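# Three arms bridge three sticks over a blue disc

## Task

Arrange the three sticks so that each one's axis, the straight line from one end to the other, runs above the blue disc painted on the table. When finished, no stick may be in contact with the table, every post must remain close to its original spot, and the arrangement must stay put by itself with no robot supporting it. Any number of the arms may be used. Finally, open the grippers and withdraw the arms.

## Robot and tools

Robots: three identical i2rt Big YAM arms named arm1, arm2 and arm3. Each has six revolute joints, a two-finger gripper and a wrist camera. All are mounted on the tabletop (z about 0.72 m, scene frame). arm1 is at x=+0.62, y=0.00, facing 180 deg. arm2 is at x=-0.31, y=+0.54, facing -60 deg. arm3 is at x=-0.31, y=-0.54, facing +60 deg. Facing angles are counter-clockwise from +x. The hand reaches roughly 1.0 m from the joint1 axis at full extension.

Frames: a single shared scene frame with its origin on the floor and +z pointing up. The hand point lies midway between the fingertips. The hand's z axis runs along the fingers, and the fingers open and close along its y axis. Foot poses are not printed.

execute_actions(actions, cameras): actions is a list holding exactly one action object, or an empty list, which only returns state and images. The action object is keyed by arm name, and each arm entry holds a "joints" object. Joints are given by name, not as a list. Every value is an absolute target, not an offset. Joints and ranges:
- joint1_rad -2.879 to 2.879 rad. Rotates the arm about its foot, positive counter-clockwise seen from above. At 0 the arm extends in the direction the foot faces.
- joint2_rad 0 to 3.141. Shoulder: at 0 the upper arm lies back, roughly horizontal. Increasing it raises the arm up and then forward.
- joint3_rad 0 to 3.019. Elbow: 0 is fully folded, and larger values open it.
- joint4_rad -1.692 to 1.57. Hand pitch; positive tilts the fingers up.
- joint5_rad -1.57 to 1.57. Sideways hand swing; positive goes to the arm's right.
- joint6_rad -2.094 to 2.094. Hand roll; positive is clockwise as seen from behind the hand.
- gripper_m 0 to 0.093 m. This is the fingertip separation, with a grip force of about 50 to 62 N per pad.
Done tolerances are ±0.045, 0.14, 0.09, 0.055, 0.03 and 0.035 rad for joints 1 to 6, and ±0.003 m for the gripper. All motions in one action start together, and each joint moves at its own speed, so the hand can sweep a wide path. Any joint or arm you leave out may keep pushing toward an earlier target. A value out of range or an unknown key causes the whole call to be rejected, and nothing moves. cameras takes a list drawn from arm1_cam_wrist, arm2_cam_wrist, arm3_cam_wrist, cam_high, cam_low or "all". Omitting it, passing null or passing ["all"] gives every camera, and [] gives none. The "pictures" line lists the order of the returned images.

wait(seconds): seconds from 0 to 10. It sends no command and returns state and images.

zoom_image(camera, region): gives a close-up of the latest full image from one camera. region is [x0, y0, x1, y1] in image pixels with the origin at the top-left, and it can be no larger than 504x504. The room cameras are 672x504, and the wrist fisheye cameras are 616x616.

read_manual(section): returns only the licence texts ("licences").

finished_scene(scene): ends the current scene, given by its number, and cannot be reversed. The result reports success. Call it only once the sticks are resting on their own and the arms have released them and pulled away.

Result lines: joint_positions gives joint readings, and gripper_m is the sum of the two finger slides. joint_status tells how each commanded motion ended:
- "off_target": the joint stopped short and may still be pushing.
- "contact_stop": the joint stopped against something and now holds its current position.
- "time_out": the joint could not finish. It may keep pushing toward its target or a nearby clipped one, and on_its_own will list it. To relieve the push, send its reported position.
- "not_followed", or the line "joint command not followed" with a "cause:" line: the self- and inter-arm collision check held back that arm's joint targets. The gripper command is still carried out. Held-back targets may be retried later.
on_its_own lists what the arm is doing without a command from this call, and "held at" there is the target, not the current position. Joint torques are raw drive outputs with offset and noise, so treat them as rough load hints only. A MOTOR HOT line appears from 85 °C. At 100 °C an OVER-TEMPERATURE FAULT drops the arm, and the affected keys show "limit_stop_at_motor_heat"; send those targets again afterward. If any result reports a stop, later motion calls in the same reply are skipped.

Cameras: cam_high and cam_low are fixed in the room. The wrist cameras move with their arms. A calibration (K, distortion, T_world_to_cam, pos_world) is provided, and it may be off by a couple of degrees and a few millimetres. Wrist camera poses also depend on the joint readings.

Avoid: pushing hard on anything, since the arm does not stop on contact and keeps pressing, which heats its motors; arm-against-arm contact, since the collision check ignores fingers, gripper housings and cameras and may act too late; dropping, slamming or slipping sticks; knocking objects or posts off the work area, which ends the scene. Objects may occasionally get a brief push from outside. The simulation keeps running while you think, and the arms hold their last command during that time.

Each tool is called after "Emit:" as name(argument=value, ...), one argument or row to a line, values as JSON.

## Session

Emit:
execute_actions(
  actions=[],
  cameras=["cam_high","cam_low"],
)

Scene clock: 0.00 s.
Joint torques (N m, as the arm reports them, + toward a larger angle): no reading
arm1.joint_positions: joint1_rad=-0.488 joint2_rad=+0.587 joint3_rad=+1.396 joint4_rad=-1.216 joint5_rad=-0.226 joint6_rad=+0.378 gripper_m=+0.094
arm1.joint_status: not commanded
arm1.hand: x=+0.4034 y=+0.0815 z=+1.3616 quat_wxyz=(+0.068, +0.777, -0.297, -0.551) (m; scene frame)
arm2.joint_positions: joint1_rad=+0.478 joint2_rad=+0.451 joint3_rad=+1.322 joint4_rad=-1.355 joint5_rad=-0.224 joint6_rad=+0.169 gripper_m=+0.094
arm2.joint_status: not commanded
arm2.hand: x=-0.1437 y=+0.4804 z=+1.2644 quat_wxyz=(-0.522, -0.248, -0.816, +0.008) (m; scene frame)
arm3.joint_positions: joint1_rad=-0.361 joint2_rad=+0.521 joint3_rad=+1.451 joint4_rad=-1.390 joint5_rad=+0.039 joint6_rad=+0.015 gripper_m=+0.094
arm3.joint_status: not commanded
arm3.hand: x=-0.1738 y=-0.4290 z=+1.3283 quat_wxyz=(-0.501, +0.278, -0.802, -0.170) (m; scene frame)
pictures: cam_high, cam_low
Images, in order (width x height): cam_high 672x504, cam_low 672x504.

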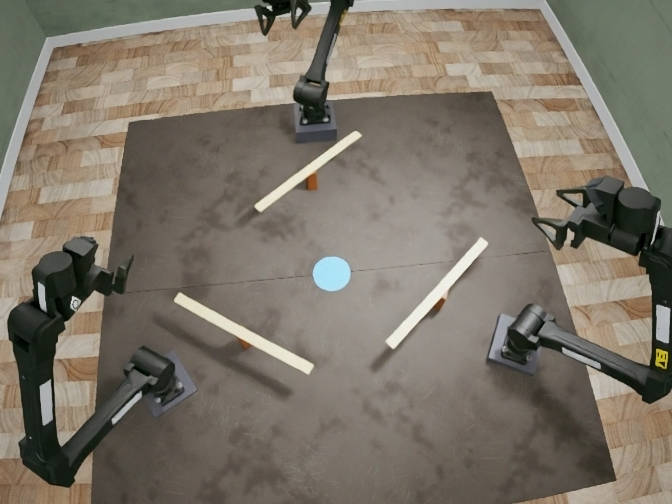

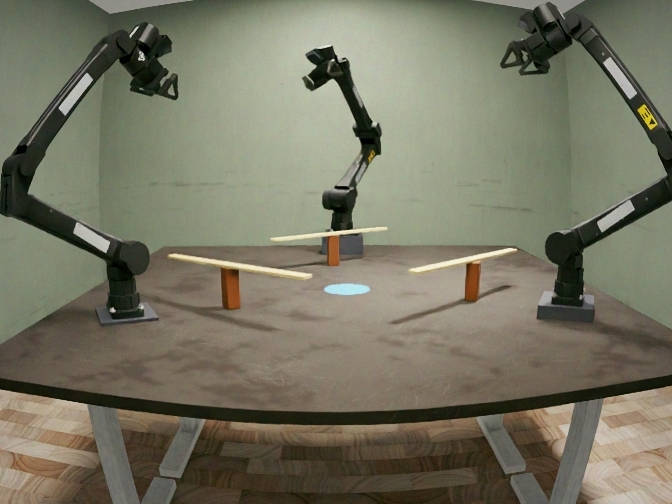

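Emit:
execute_actions(
  actions=[
    {"arm1":{"joints":{"joint1_rad":0.165,"joint2_rad":1.055,"joint3_rad":0.58,"joint4_rad":-1.095,"joint5_rad":0,"joint6_rad":1.074,"gripper_m":0.08}},"arm2":{"joints":{"joint1_rad":0.195,"joint2_rad":0.992,"joint3_rad":0.728,"joint4_rad":-1.275,"joint5_rad":0,"joint6_rad":1.339,"gripper_m":0.08}},"arm3":{"joints":{"joint1_rad":-0.467,"joint2_rad":1.126,"joint3_rad":0.73,"joint4_rad":-1.16,"joint5_rad":0,"joint6_rad":-1.707,"gripper_m":0.08}}},
  ],
  cameras=["arm1_cam_wrist","arm2_cam_wrist","arm3_cam_wrist","cam_low"],
)

Emit:
zoom_image(
  camera="arm1_cam_wrist",
  region=[220, 110, 390, 370],
)

Emit:
zoom_image(
  camera="arm2_cam_wrist",
  region=[220, 110, 390, 370],
)

Emit:
zoom_image(
  camera="arm3_cam_wrist",
  region=[220, 110, 390, 370],
)

Scene clock: 13.33 s.
Joint torques (N m, as the arm reports them, + toward a larger angle): arm1=[-0.83 -5.65  7.82  0.24  0.12  0.18] | arm2=[ 0.07 -5.61  9.6   0.05  0.16  0.09] | arm3=[-2.16 -6.7   8.36  0.61 -0.24 -0.16]
arm1.joint_positions: joint1_rad=+0.162 joint2_rad=+1.053 joint3_rad=+0.595 joint4_rad=-1.091 joint5_rad=-0.002 joint6_rad=+1.065 gripper_m=+0.080
arm1.joint_status: all done
arm1.hand: x=+0.3821 y=-0.0369 z=+0.8641 quat_wxyz=(+0.014, +0.899, -0.438, -0.009) (m; scene frame)
arm2.joint_positions: joint1_rad=+0.200 joint2_rad=+1.004 joint3_rad=+0.714 joint4_rad=-1.274 joint5_rad=-0.004 joint6_rad=+1.324 gripper_m=+0.080
arm2.joint_status: all done
arm2.hand: x=-0.1464 y=+0.3568 z=+0.8600 quat_wxyz=(-0.004, -0.882, -0.471, +0.000) (m; scene frame)
arm3.joint_positions: joint1_rad=-0.459 joint2_rad=+1.134 joint3_rad=+0.739 joint4_rad=-1.158 joint5_rad=+0.003 joint6_rad=-1.690 gripper_m=+0.080
arm3.joint_status: all done
arm3.hand: x=-0.0799 y=-0.3779 z=+0.8632 quat_wxyz=(-0.008, +0.912, -0.410, +0.008) (m; scene frame)
pictures: arm1_cam_wrist, arm2_cam_wrist, arm3_cam_wrist, cam_low
camera_calibration (this result's frames):
arm1_cam_wrist: T_world_to_cam=[[0.786626, 0.61637, -0.0361689, -0.246086], [0.520576, -0.630593, 0.575633, -0.713392], [0.331995, -0.471636, -0.816908, 0.683512], [0, 0, 0, 1]] pos_world=[0.33803, 0.0241889, 0.960118]
arm2_cam_wrist: T_world_to_cam=[[-0.841385, 0.540382, 0.00766032, -0.323022], [0.444081, 0.683226, 0.579651, -0.674109], [0.307999, 0.491112, -0.814829, 0.693192], [0, 0, 0, 1]] pos_world=[-0.18593, 0.294689, 0.958055]
arm3_cam_wrist: T_world_to_cam=[[0.740846, 0.671146, 0.0266565, 0.291191], [0.525048, -0.603413, 0.600181, -0.702697], [0.418894, -0.430646, -0.79942, 0.684123], [0, 0, 0, 1]] pos_world=[-0.133353, -0.324833, 0.960885]
Images, in order (width x height): arm1_cam_wrist 616x616, arm2_cam_wrist 616x616, arm3_cam_wrist 616x616, cam_low 672x504.

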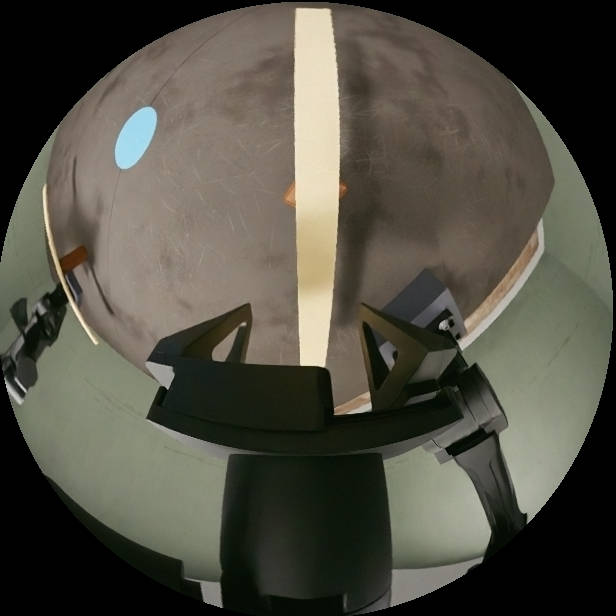

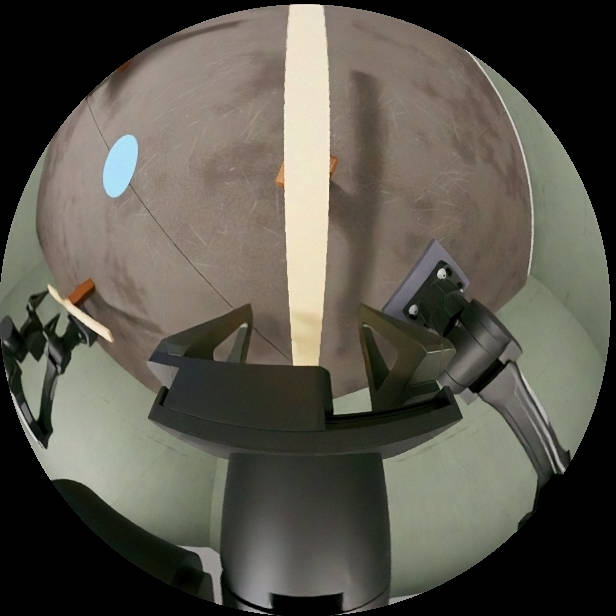

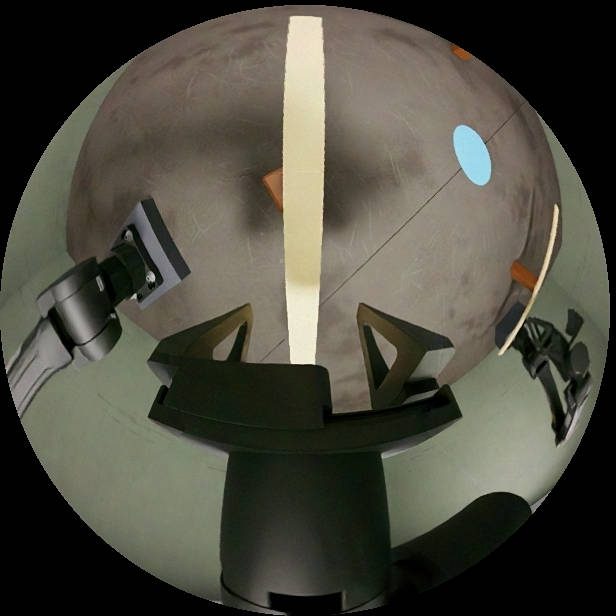

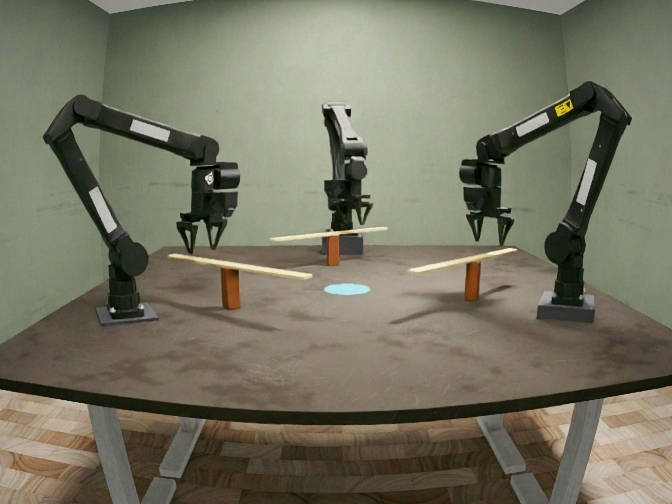

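Region (220, 110, 390, 370) of arm1_cam_wrist's 616x616 image, scaled by 1.938, with more detail than that image has; it fills the left 330 columns of this view, and the rest is white.

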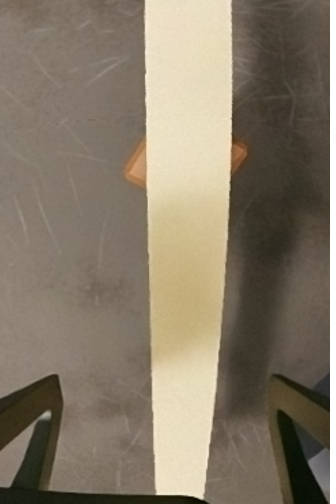

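Region (220, 110, 390, 370) of arm2_cam_wrist's 616x616 image, scaled by 1.938, with more detail than that image has; it fills the left 330 columns of this view, and the rest is white.

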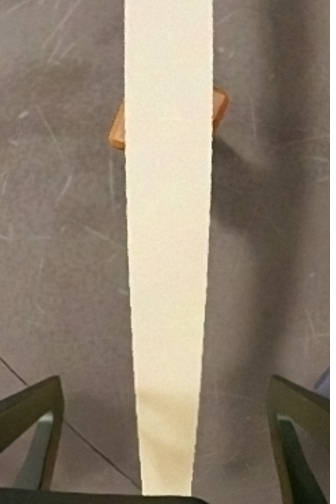

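Region (220, 110, 390, 370) of arm3_cam_wrist's 616x616 image, scaled by 1.938, with more detail than that image has; it fills the left 330 columns of this view, and the rest is white.

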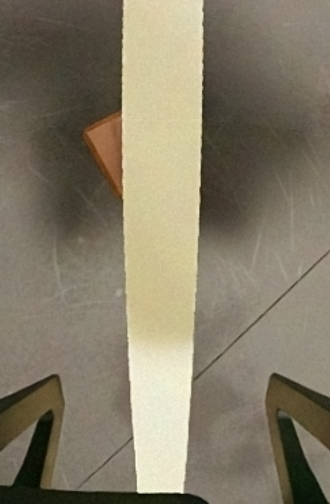

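Emit:
execute_actions(
  actions=[
    {"arm1":{"joints":{"joint2_rad":1.137,"joint3_rad":0.496,"joint4_rad":-0.913}},"arm2":{"joints":{"joint2_rad":1.055,"joint3_rad":0.635,"joint4_rad":-1.118}},"arm3":{"joints":{"joint2_rad":1.221,"joint3_rad":0.65,"joint4_rad":-0.99}}},
  ],
  cameras=["arm1_cam_wrist","arm2_cam_wrist","arm3_cam_wrist"],
)

Scene clock: 20.30 s.
Joint torques (N m, as the arm reports them, + toward a larger angle): arm1=[-0.86 -6.43  7.54  0.87  0.11  0.18] | arm2=[ 0.07 -4.54  9.02  0.5   0.15  0.09] | arm3=[-1.33 -6.59  8.26  0.71 -0.22 -0.08]
arm1.joint_positions: joint1_rad=+0.162 joint2_rad=+1.140 joint3_rad=+0.503 joint4_rad=-0.925 joint5_rad=-0.002 joint6_rad=+1.066 gripper_m=+0.080
arm1.joint_status: all done
arm1.hand: x=+0.3883 y=-0.0365 z=+0.8157 quat_wxyz=(+0.010, +0.899, -0.439, -0.004) (m; scene frame)
arm2.joint_positions: joint1_rad=+0.200 joint2_rad=+1.054 joint3_rad=+0.622 joint4_rad=-1.130 joint5_rad=-0.004 joint6_rad=+1.324 gripper_m=+0.080
arm2.joint_status: all done
arm2.hand: x=-0.1471 y=+0.3572 z=+0.8161 quat_wxyz=(-0.005, -0.882, -0.471, -0.001) (m; scene frame)
arm3.joint_positions: joint1_rad=-0.459 joint2_rad=+1.220 joint3_rad=+0.653 joint4_rad=-0.999 joint5_rad=+0.003 joint6_rad=-1.690 gripper_m=+0.080
arm3.joint_status: all done
arm3.hand: x=-0.0809 y=-0.3786 z=+0.8120 quat_wxyz=(-0.002, +0.912, -0.409, +0.004) (m; scene frame)
pictures: arm1_cam_wrist, arm2_cam_wrist, arm3_cam_wrist
camera_calibration (this result's frames):
arm1_cam_wrist: T_world_to_cam=[[0.787157, 0.616225, -0.0255006, -0.261859], [0.51344, -0.631832, 0.580662, -0.689794], [0.341706, -0.470165, -0.813745, 0.635883], [0, 0, 0, 1]] pos_world=[0.343006, 0.0245005, 0.911306]
arm2_cam_wrist: T_world_to_cam=[[-0.84119, 0.540704, 0.00618671, -0.322405], [0.443742, 0.683715, 0.579333, -0.648599], [0.309018, 0.490074, -0.815068, 0.658083], [0, 0, 0, 1]] pos_world=[-0.186753, 0.295273, 0.914132]
arm3_cam_wrist: T_world_to_cam=[[0.740575, 0.671854, 0.0127058, 0.305301], [0.532572, -0.598367, 0.598601, -0.668058], [0.409775, -0.436542, -0.800947, 0.641565], [0, 0, 0, 1]] pos_world=[-0.133207, -0.324792, 0.90988]
Images, in order (width x height): arm1_cam_wrist 616x616, arm2_cam_wrist 616x616, arm3_cam_wrist 616x616.

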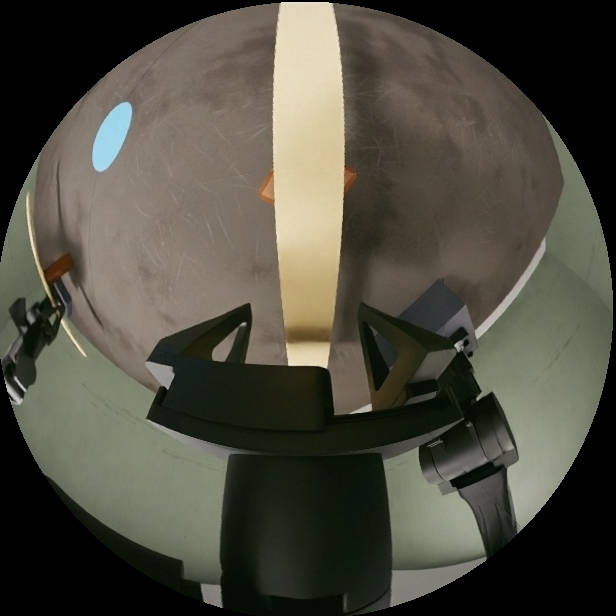

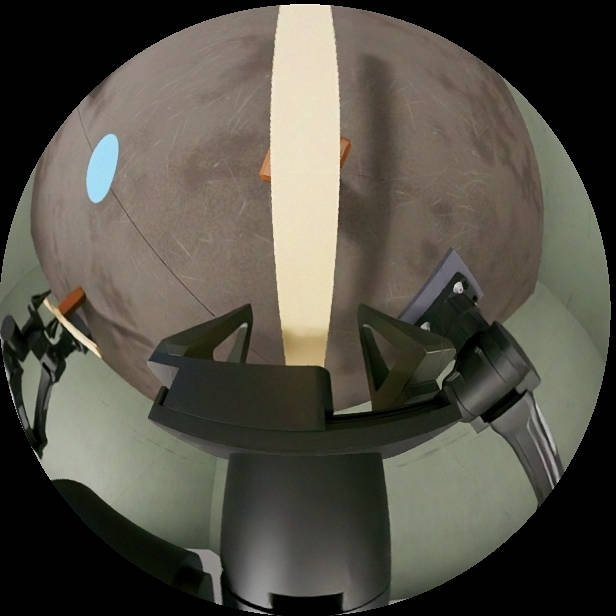

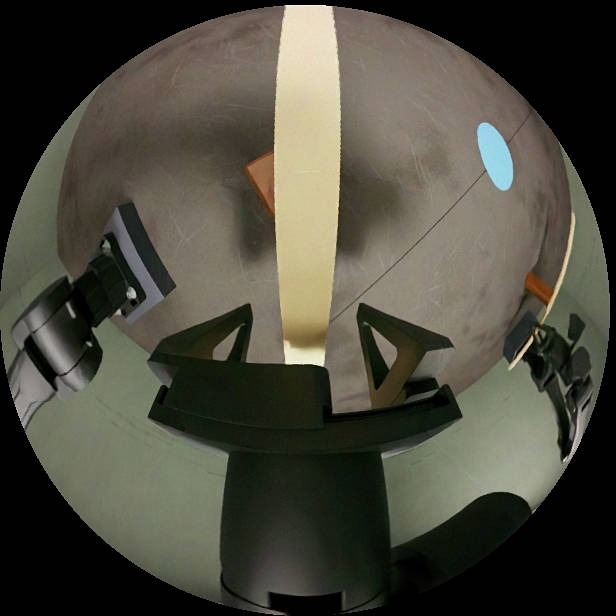

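Emit:
execute_actions(
  actions=[
    {"arm1":{"joints":{"gripper_m":0.02}},"arm2":{"joints":{"gripper_m":0.02}},"arm3":{"joints":{"gripper_m":0.02}}},
  ],
  cameras=[],
)

Emit:
execute_actions(
  actions=[
    {"arm1":{"joints":{"joint2_rad":1.08,"joint3_rad":0.605,"joint4_rad":-0.895}},"arm2":{"joints":{"joint2_rad":0.968,"joint3_rad":0.71,"joint4_rad":-1.103}},"arm3":{"joints":{"joint2_rad":1.01,"joint3_rad":0.635,"joint4_rad":-1.008}}},
  ],
  cameras=["cam_low"],
)

Emit:
execute_actions(
  actions=[
    {"arm1":{"joints":{"joint1_rad":-0.105,"joint6_rad":-0.125}},"arm2":{"joints":{"joint1_rad":-0.125,"joint6_rad":-0.096}},"arm3":{"joints":{"joint1_rad":-0.148,"joint6_rad":-0.12}}},
  ],
  cameras=["cam_low"],
)

Emit:
execute_actions(
  actions=[
    {"arm1":{"joints":{"joint1_rad":-0.082,"joint2_rad":1.25,"joint3_rad":0.754,"joint4_rad":-0.848,"joint6_rad":-0.09}},"arm2":{"joints":{"joint1_rad":-0.114,"joint2_rad":1.142,"joint3_rad":0.844,"joint4_rad":-1.043}},"arm3":{"joints":{"joint1_rad":-0.125,"joint2_rad":1.185,"joint3_rad":0.79,"joint4_rad":-0.95,"joint6_rad":-0.095}}},
  ],
  cameras=["cam_high","cam_low"],
)

Emit:
zoom_image(
  camera="cam_low",
  region=[240, 170, 440, 310],
)

Scene clock: 32.20 s.
Joint torques (N m, as the arm reports them, + toward a larger angle): arm1=[-0.86 -6.41  7.5   0.86  0.1   0.17] | arm2=[ 0.12 -4.58  9.06  0.52  0.15  0.08] | arm3=[-2.69 -6.21  8.12  0.9  -0.21 -0.05]
arm1.joint_positions: joint1_rad=+0.162 joint2_rad=+1.140 joint3_rad=+0.503 joint4_rad=-0.925 joint5_rad=-0.002 joint6_rad=+1.066 gripper_m=+0.027
arm1.joint_status: gripper_m off_target (ended at +0.027, target +0.020)
arm1.hand: x=+0.3882 y=-0.0364 z=+0.8157 quat_wxyz=(+0.010, +0.899, -0.439, -0.004) (m; scene frame)
arm2.joint_positions: joint1_rad=+0.200 joint2_rad=+1.054 joint3_rad=+0.622 joint4_rad=-1.130 joint5_rad=-0.004 joint6_rad=+1.325 gripper_m=+0.027
arm2.joint_status: gripper_m off_target (ended at +0.027, target +0.020)
arm2.hand: x=-0.1471 y=+0.3572 z=+0.8161 quat_wxyz=(-0.005, -0.882, -0.471, -0.001) (m; scene frame)
arm3.joint_positions: joint1_rad=-0.459 joint2_rad=+1.220 joint3_rad=+0.653 joint4_rad=-0.999 joint5_rad=+0.003 joint6_rad=-1.692 gripper_m=+0.027
arm3.joint_status: gripper_m off_target (ended at +0.027, target +0.020)
arm3.hand: x=-0.0808 y=-0.3786 z=+0.8120 quat_wxyz=(-0.003, +0.913, -0.409, +0.004) (m; scene frame)
pictures: none
No camera images: the call's "cameras" was empty. Leave "cameras" out to get every camera's image.

Scene clock: 33.17 s.
Joint torques (N m, as the arm reports them, + toward a larger angle): arm1=[-0.84 -6.12 12.56  0.97  0.1   0.15] | arm2=[ 0.2  -4.51 11.8   0.78  0.16  0.06] | arm3=[-2.43 -4.12  9.58  0.44 -0.19 -0.04]
arm1.joint_positions: joint1_rad=+0.162 joint2_rad=+1.082 joint3_rad=+0.565 joint4_rad=-0.904 joint5_rad=-0.002 joint6_rad=+1.067 gripper_m=+0.027
arm1.joint_status: all done
arm1.hand: x=+0.3511 y=-0.0420 z=+0.8508 quat_wxyz=(+0.050, +0.896, -0.438, -0.062) (m; scene frame)
arm2.joint_positions: joint1_rad=+0.200 joint2_rad=+0.970 joint3_rad=+0.669 joint4_rad=-1.114 joint5_rad=-0.004 joint6_rad=+1.325 gripper_m=+0.027
arm2.joint_status: all done
arm2.hand: x=-0.1310 y=+0.3397 z=+0.8536 quat_wxyz=(-0.076, -0.880, -0.469, -0.018) (m; scene frame)
arm3.joint_positions: joint1_rad=-0.459 joint2_rad=+1.000 joint3_rad=+0.639 joint4_rad=-1.001 joint5_rad=+0.003 joint6_rad=-1.692 gripper_m=+0.027
arm3.joint_status: all done
arm3.hand: x=-0.0780 y=-0.3765 z=+0.8639 quat_wxyz=(-0.090, +0.908, -0.406, +0.056) (m; scene frame)
pictures: cam_low
Images, in order (width x height): cam_low 672x504.

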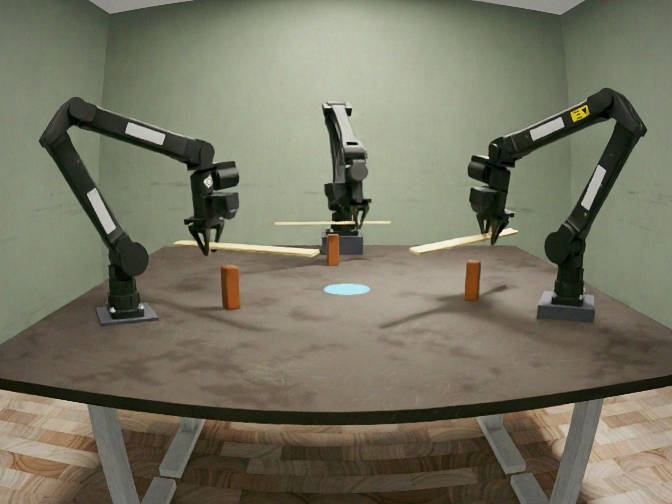

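Scene clock: 35.33 s.
Joint torques (N m, as the arm reports them, + toward a larger angle): arm1=[-1.32 -6.47 12.61  1.05 -0.02 -0.04] | arm2=[ 0.21 -4.4  11.92  0.81  0.03 -0.17] | arm3=[-1.26 -3.24  9.21  0.87 -0.04  0.2 ]
arm1.joint_positions: joint1_rad=-0.104 joint2_rad=+1.082 joint3_rad=+0.565 joint4_rad=-0.904 joint5_rad=-0.001 joint6_rad=-0.116 gripper_m=+0.027
arm1.joint_status: all done
arm1.hand: x=+0.3493 y=+0.0302 z=+0.8500 quat_wxyz=(-0.002, +0.997, +0.004, -0.078) (m; scene frame)
arm2.joint_positions: joint1_rad=-0.121 joint2_rad=+0.970 joint3_rad=+0.669 joint4_rad=-1.114 joint5_rad=-0.003 joint6_rad=-0.080 gripper_m=+0.027
arm2.joint_status: all done
arm2.hand: x=-0.2026 y=+0.2934 z=+0.8540 quat_wxyz=(-0.064, -0.511, -0.856, +0.046) (m; scene frame)
arm3.joint_positions: joint1_rad=-0.154 joint2_rad=+1.000 joint3_rad=+0.639 joint4_rad=-1.001 joint5_rad=+0.002 joint6_rad=-0.138 gripper_m=+0.027
arm3.joint_status: all done
arm3.hand: x=-0.1370 y=-0.3140 z=+0.8638 quat_wxyz=(-0.099, +0.499, -0.860, -0.038) (m; scene frame)
pictures: cam_low
Images, in order (width x height): cam_low 672x504.

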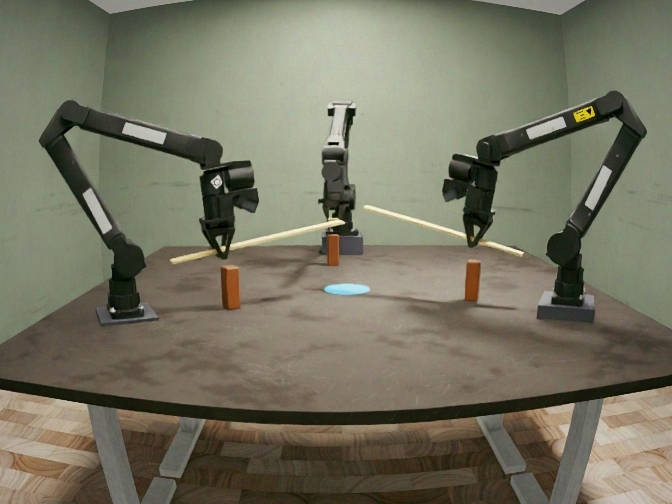

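Scene clock: 36.40 s.
Joint torques (N m, as the arm reports them, + toward a larger angle): arm1=[-0.43 -9.47 12.45  1.04 -0.01  0.19] | arm2=[ 1.15 -7.5  11.71  0.71  0.04 -0.17] | arm3=[-0.45 -6.7  12.86  1.14 -0.1   0.21]
arm1.joint_positions: joint1_rad=-0.089 joint2_rad=+1.247 joint3_rad=+0.716 joint4_rad=-0.855 joint5_rad=-0.001 joint6_rad=-0.099 gripper_m=+0.027
arm1.joint_status: all done
arm1.hand: x=+0.2818 y=+0.0328 z=+0.8615 quat_wxyz=(-0.003, +0.995, +0.002, -0.095) (m; scene frame)
arm2.joint_positions: joint1_rad=-0.121 joint2_rad=+1.143 joint3_rad=+0.805 joint4_rad=-1.051 joint5_rad=-0.003 joint6_rad=-0.080 gripper_m=+0.027
arm2.joint_status: all done
arm2.hand: x=-0.1765 y=+0.2340 z=+0.8640 quat_wxyz=(-0.075, -0.511, -0.855, +0.054) (m; scene frame)
arm3.joint_positions: joint1_rad=-0.136 joint2_rad=+1.183 joint3_rad=+0.749 joint4_rad=-0.957 joint5_rad=+0.002 joint6_rad=-0.112 gripper_m=+0.027
arm3.joint_status: all done
arm3.hand: x=-0.1113 y=-0.2711 z=+0.8581 quat_wxyz=(-0.085, +0.496, -0.863, -0.034) (m; scene frame)
pictures: cam_high, cam_low
Images, in order (width x height): cam_high 672x504, cam_low 672x504.

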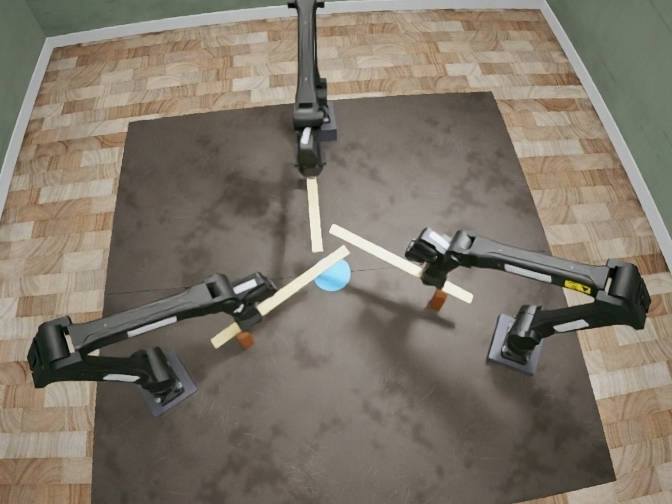

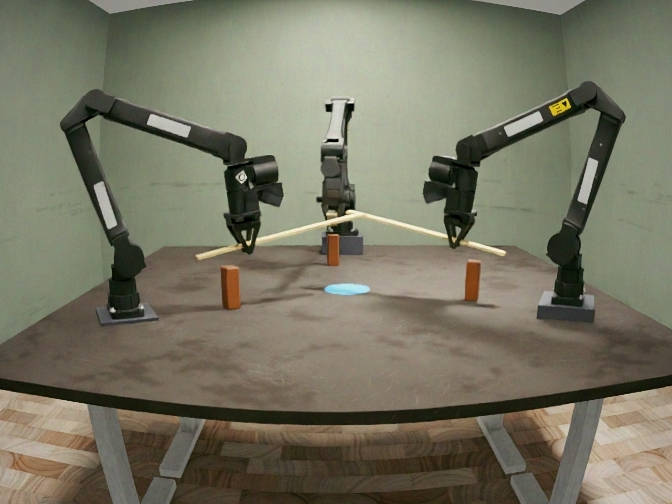

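Region (240, 170, 440, 310) of cam_low's 672x504 image, scaled by 2.520, with more detail than that image has; it fills the top 353 rows of this view, and the rest is white.

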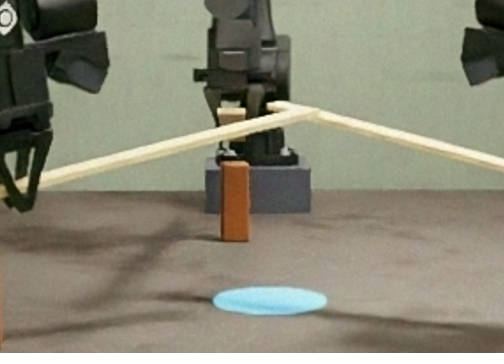

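This matches scene 1, so I'm repeating the same insertion and lowering.

Emit:
execute_actions(
  actions=[
    {"arm1":{"joints":{"joint1_rad":-0.064,"joint2_rad":1.40,"joint3_rad":0.887,"joint4_rad":-0.84,"joint6_rad":-0.075}},"arm2":{"joints":{"joint1_rad":-0.10,"joint2_rad":1.298,"joint3_rad":0.966,"joint4_rad":-1.017}},"arm3":{"joints":{"joint1_rad":-0.103,"joint2_rad":1.339,"joint3_rad":0.922,"joint4_rad":-0.932,"joint6_rad":-0.078}}},
  ],
  cameras=["cam_high"],
)

Emit:
execute_actions(
  actions=[
    {"arm1":{"joints":{"joint1_rad":-0.054,"joint2_rad":1.474,"joint3_rad":0.86,"joint4_rad":-0.811,"joint6_rad":-0.115}},"arm2":{"joints":{"joint1_rad":-0.10,"joint2_rad":1.362,"joint3_rad":0.926,"joint4_rad":-0.988,"joint6_rad":-0.14}},"arm3":{"joints":{"joint1_rad":-0.093,"joint2_rad":1.408,"joint3_rad":0.864,"joint4_rad":-0.903,"joint6_rad":-0.135}}},
  ],
  cameras=["cam_high","cam_low"],
)

Emit:
zoom_image(
  camera="cam_high",
  region=[210, 160, 480, 360],
)

Emit:
zoom_image(
  camera="cam_low",
  region=[200, 190, 500, 310],
)

Scene clock: 40.97 s.
Joint torques (N m, as the arm reports them, + toward a larger angle): arm1=[ -0.48 -12.17  12.47   1.02  -0.01   0.18] | arm2=[  1.24 -10.38  11.7    0.74   0.02  -0.17] | arm3=[-0.5  -8.49 12.55  0.99 -0.13  0.27]
arm1.joint_positions: joint1_rad=-0.071 joint2_rad=+1.397 joint3_rad=+0.846 joint4_rad=-0.847 joint5_rad=-0.001 joint6_rad=-0.084 gripper_m=+0.027
arm1.joint_status: all done
arm1.hand: x=+0.2307 y=+0.0302 z=+0.8591 quat_wxyz=(-0.001, +0.996, +0.004, -0.090) (m; scene frame)
arm2.joint_positions: joint1_rad=-0.108 joint2_rad=+1.299 joint3_rad=+0.925 joint4_rad=-1.025 joint5_rad=-0.003 joint6_rad=-0.081 gripper_m=+0.027
arm2.joint_status: all done
arm2.hand: x=-0.1513 y=+0.1887 z=+0.8608 quat_wxyz=(-0.070, -0.505, -0.859, +0.050) (m; scene frame)
arm3.joint_positions: joint1_rad=-0.112 joint2_rad=+1.333 joint3_rad=+0.885 joint4_rad=-0.938 joint5_rad=+0.002 joint6_rad=-0.094 gripper_m=+0.027
arm3.joint_status: all done
arm3.hand: x=-0.0855 y=-0.2210 z=+0.8609 quat_wxyz=(-0.086, +0.498, -0.862, -0.037) (m; scene frame)
pictures: cam_high
Images, in order (width x height): cam_high 672x504.

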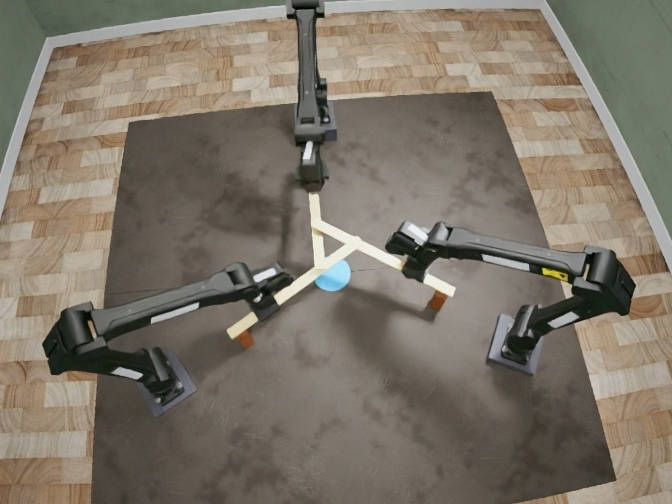

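Scene clock: 41.80 s.
Joint torques (N m, as the arm reports them, + toward a larger angle): arm1=[ -0.27 -12.64   9.72   1.14  -0.03  -0.11] | arm2=[  1.35 -10.95   8.96   0.8   -0.03  -0.24] | arm3=[ 0.46 -9.12  8.63  1.18 -0.03 -0.21]
arm1.joint_positions: joint1_rad=-0.062 joint2_rad=+1.468 joint3_rad=+0.846 joint4_rad=-0.822 joint5_rad=+0.000 joint6_rad=-0.099 gripper_m=+0.027
arm1.joint_status: all done
arm1.hand: x=+0.2293 y=+0.0265 z=+0.8338 quat_wxyz=(+0.001, +0.998, +0.016, -0.067) (m; scene frame)
arm2.joint_positions: joint1_rad=-0.108 joint2_rad=+1.363 joint3_rad=+0.916 joint4_rad=-1.001 joint5_rad=-0.002 joint6_rad=-0.114 gripper_m=+0.027
arm2.joint_status: all done
arm2.hand: x=-0.1508 y=+0.1868 z=+0.8353 quat_wxyz=(-0.050, -0.492, -0.868, +0.038) (m; scene frame)
arm3.joint_positions: joint1_rad=-0.106 joint2_rad=+1.403 joint3_rad=+0.868 joint4_rad=-0.913 joint5_rad=+0.002 joint6_rad=-0.112 gripper_m=+0.027
arm3.joint_status: all done
arm3.hand: x=-0.0895 y=-0.2228 z=+0.8301 quat_wxyz=(-0.058, +0.510, -0.858, -0.024) (m; scene frame)
pictures: cam_high, cam_low
Images, in order (width x height): cam_high 672x504, cam_low 672x504.

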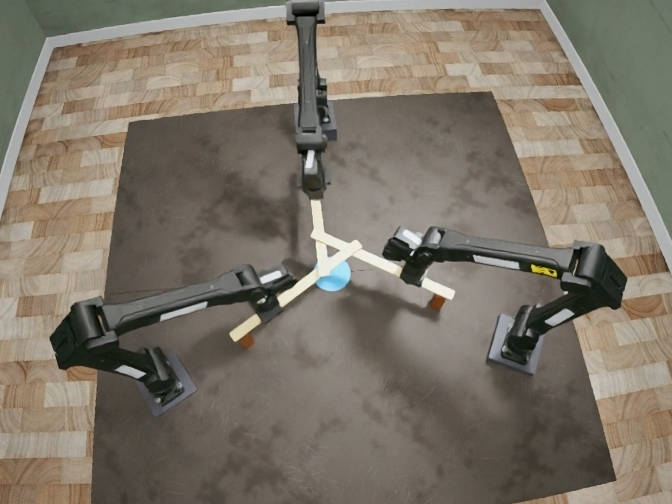

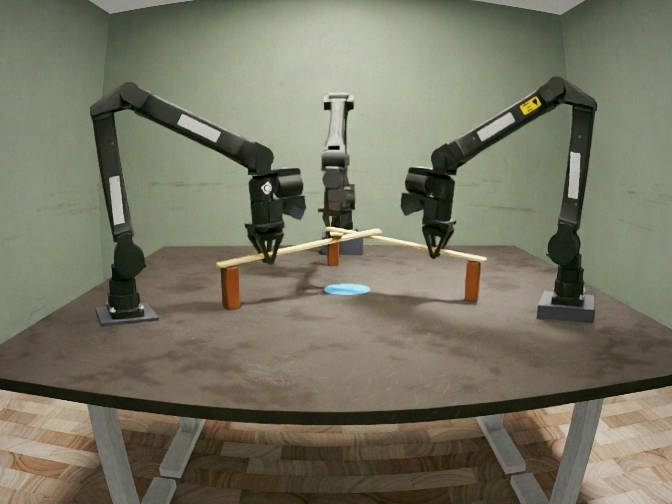

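Region (210, 160, 480, 360) of cam_high's 672x504 image, scaled by 1.867, with more detail than that image has; it fills the top 373 rows of this view, and the rest is white.

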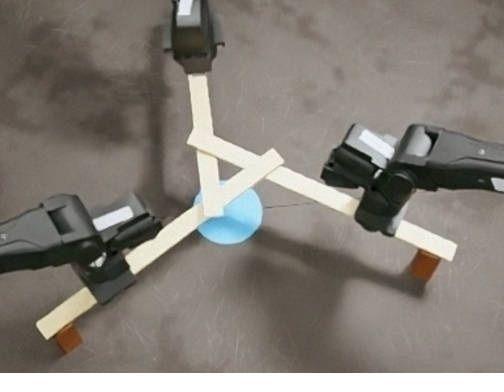

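Region (200, 190, 500, 310) of cam_low's 672x504 image, scaled by 1.680, with more detail than that image has; it fills the top 202 rows of this view, and the rest is white.

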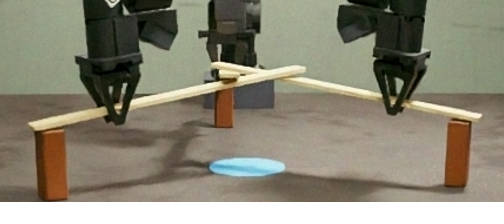

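Emit:
execute_actions(
  actions=[
    {"arm1":{"joints":{"gripper_m":0.055}},"arm2":{"joints":{"gripper_m":0.055}},"arm3":{"joints":{"gripper_m":0.055}}},
  ],
  cameras=[],
)

Emit:
execute_actions(
  actions=[
    {"arm1":{"joints":{"joint2_rad":1.0}},"arm2":{"joints":{"joint2_rad":0.9}},"arm3":{"joints":{"joint2_rad":0.95}}},
  ],
  cameras=["cam_high","cam_low"],
)

Scene clock: 44.57 s.
Joint torques (N m, as the arm reports them, + toward a larger angle): arm1=[ -0.34 -12.78   9.67   1.13  -0.03  -0.03] | arm2=[  1.17 -10.91   8.99   0.77  -0.04  -0.16] | arm3=[-1.01 -8.72  8.47  1.19 -0.07 -0.03]
arm1.joint_positions: joint1_rad=-0.062 joint2_rad=+1.468 joint3_rad=+0.846 joint4_rad=-0.822 joint5_rad=+0.000 joint6_rad=-0.106 gripper_m=+0.055
arm1.joint_status: all done
arm1.hand: x=+0.2293 y=+0.0265 z=+0.8338 quat_wxyz=(+0.000, +0.998, +0.020, -0.067) (m; scene frame)
arm2.joint_positions: joint1_rad=-0.108 joint2_rad=+1.363 joint3_rad=+0.916 joint4_rad=-1.001 joint5_rad=-0.002 joint6_rad=-0.124 gripper_m=+0.055
arm2.joint_status: all done
arm2.hand: x=-0.1506 y=+0.1869 z=+0.8353 quat_wxyz=(-0.050, -0.487, -0.871, +0.038) (m; scene frame)
arm3.joint_positions: joint1_rad=-0.105 joint2_rad=+1.403 joint3_rad=+0.868 joint4_rad=-0.913 joint5_rad=+0.002 joint6_rad=-0.118 gripper_m=+0.055
arm3.joint_status: all done
arm3.hand: x=-0.0896 y=-0.2226 z=+0.8301 quat_wxyz=(-0.058, +0.513, -0.856, -0.023) (m; scene frame)
pictures: none
No camera images: the call's "cameras" was empty. Leave "cameras" out to get every camera's image.

Scene clock: 45.90 s.
Joint torques (N m, as the arm reports them, + toward a larger angle): arm1=[-0.43 -6.45 12.35  1.92 -0.03 -0.03] | arm2=[ 1.3  -3.23 10.65  1.5  -0.03 -0.16] | arm3=[-0.26 -3.44 10.46  1.5  -0.12 -0.11]
arm1.joint_positions: joint1_rad=-0.062 joint2_rad=+0.989 joint3_rad=+0.846 joint4_rad=-0.822 joint5_rad=+0.000 joint6_rad=-0.106 gripper_m=+0.055
arm1.joint_status: all done
arm1.hand: x=+0.2340 y=+0.0283 z=+1.0137 quat_wxyz=(-0.020, +0.953, +0.018, -0.301) (m; scene frame)
arm2.joint_positions: joint1_rad=-0.108 joint2_rad=+0.889 joint3_rad=+0.916 joint4_rad=-1.001 joint5_rad=-0.002 joint6_rad=-0.125 gripper_m=+0.055
arm2.joint_status: all done
arm2.hand: x=-0.1620 y=+0.2138 z=+1.0035 quat_wxyz=(-0.237, -0.466, -0.834, +0.176) (m; scene frame)
arm3.joint_positions: joint1_rad=-0.105 joint2_rad=+0.935 joint3_rad=+0.868 joint4_rad=-0.912 joint5_rad=+0.002 joint6_rad=-0.118 gripper_m=+0.055
arm3.joint_status: all done
arm3.hand: x=-0.0984 y=-0.2345 z=+0.9993 quat_wxyz=(-0.268, +0.491, -0.820, -0.118) (m; scene frame)
pictures: cam_high, cam_low
Images, in order (width x height): cam_high 672x504, cam_low 672x504.

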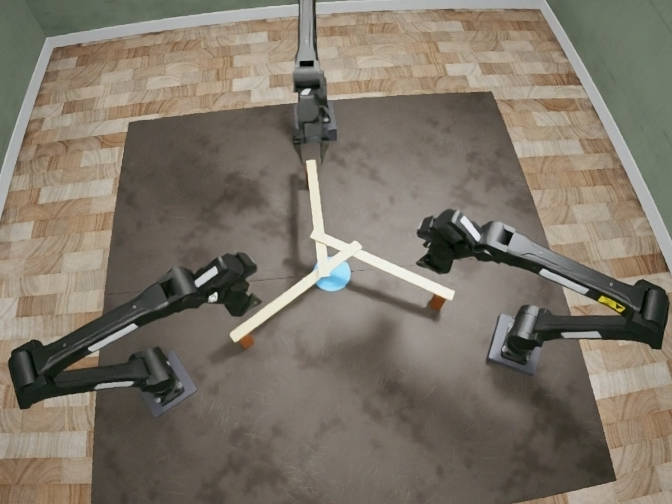

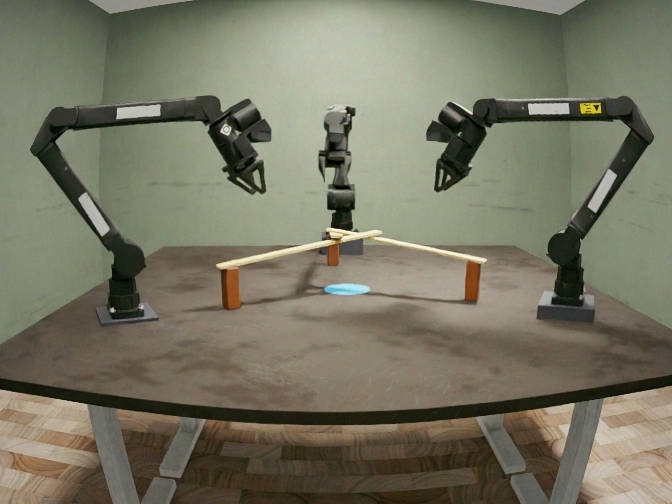

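Emit:
finished_scene(
  scene=2,
)

The scene is finished: the task was done.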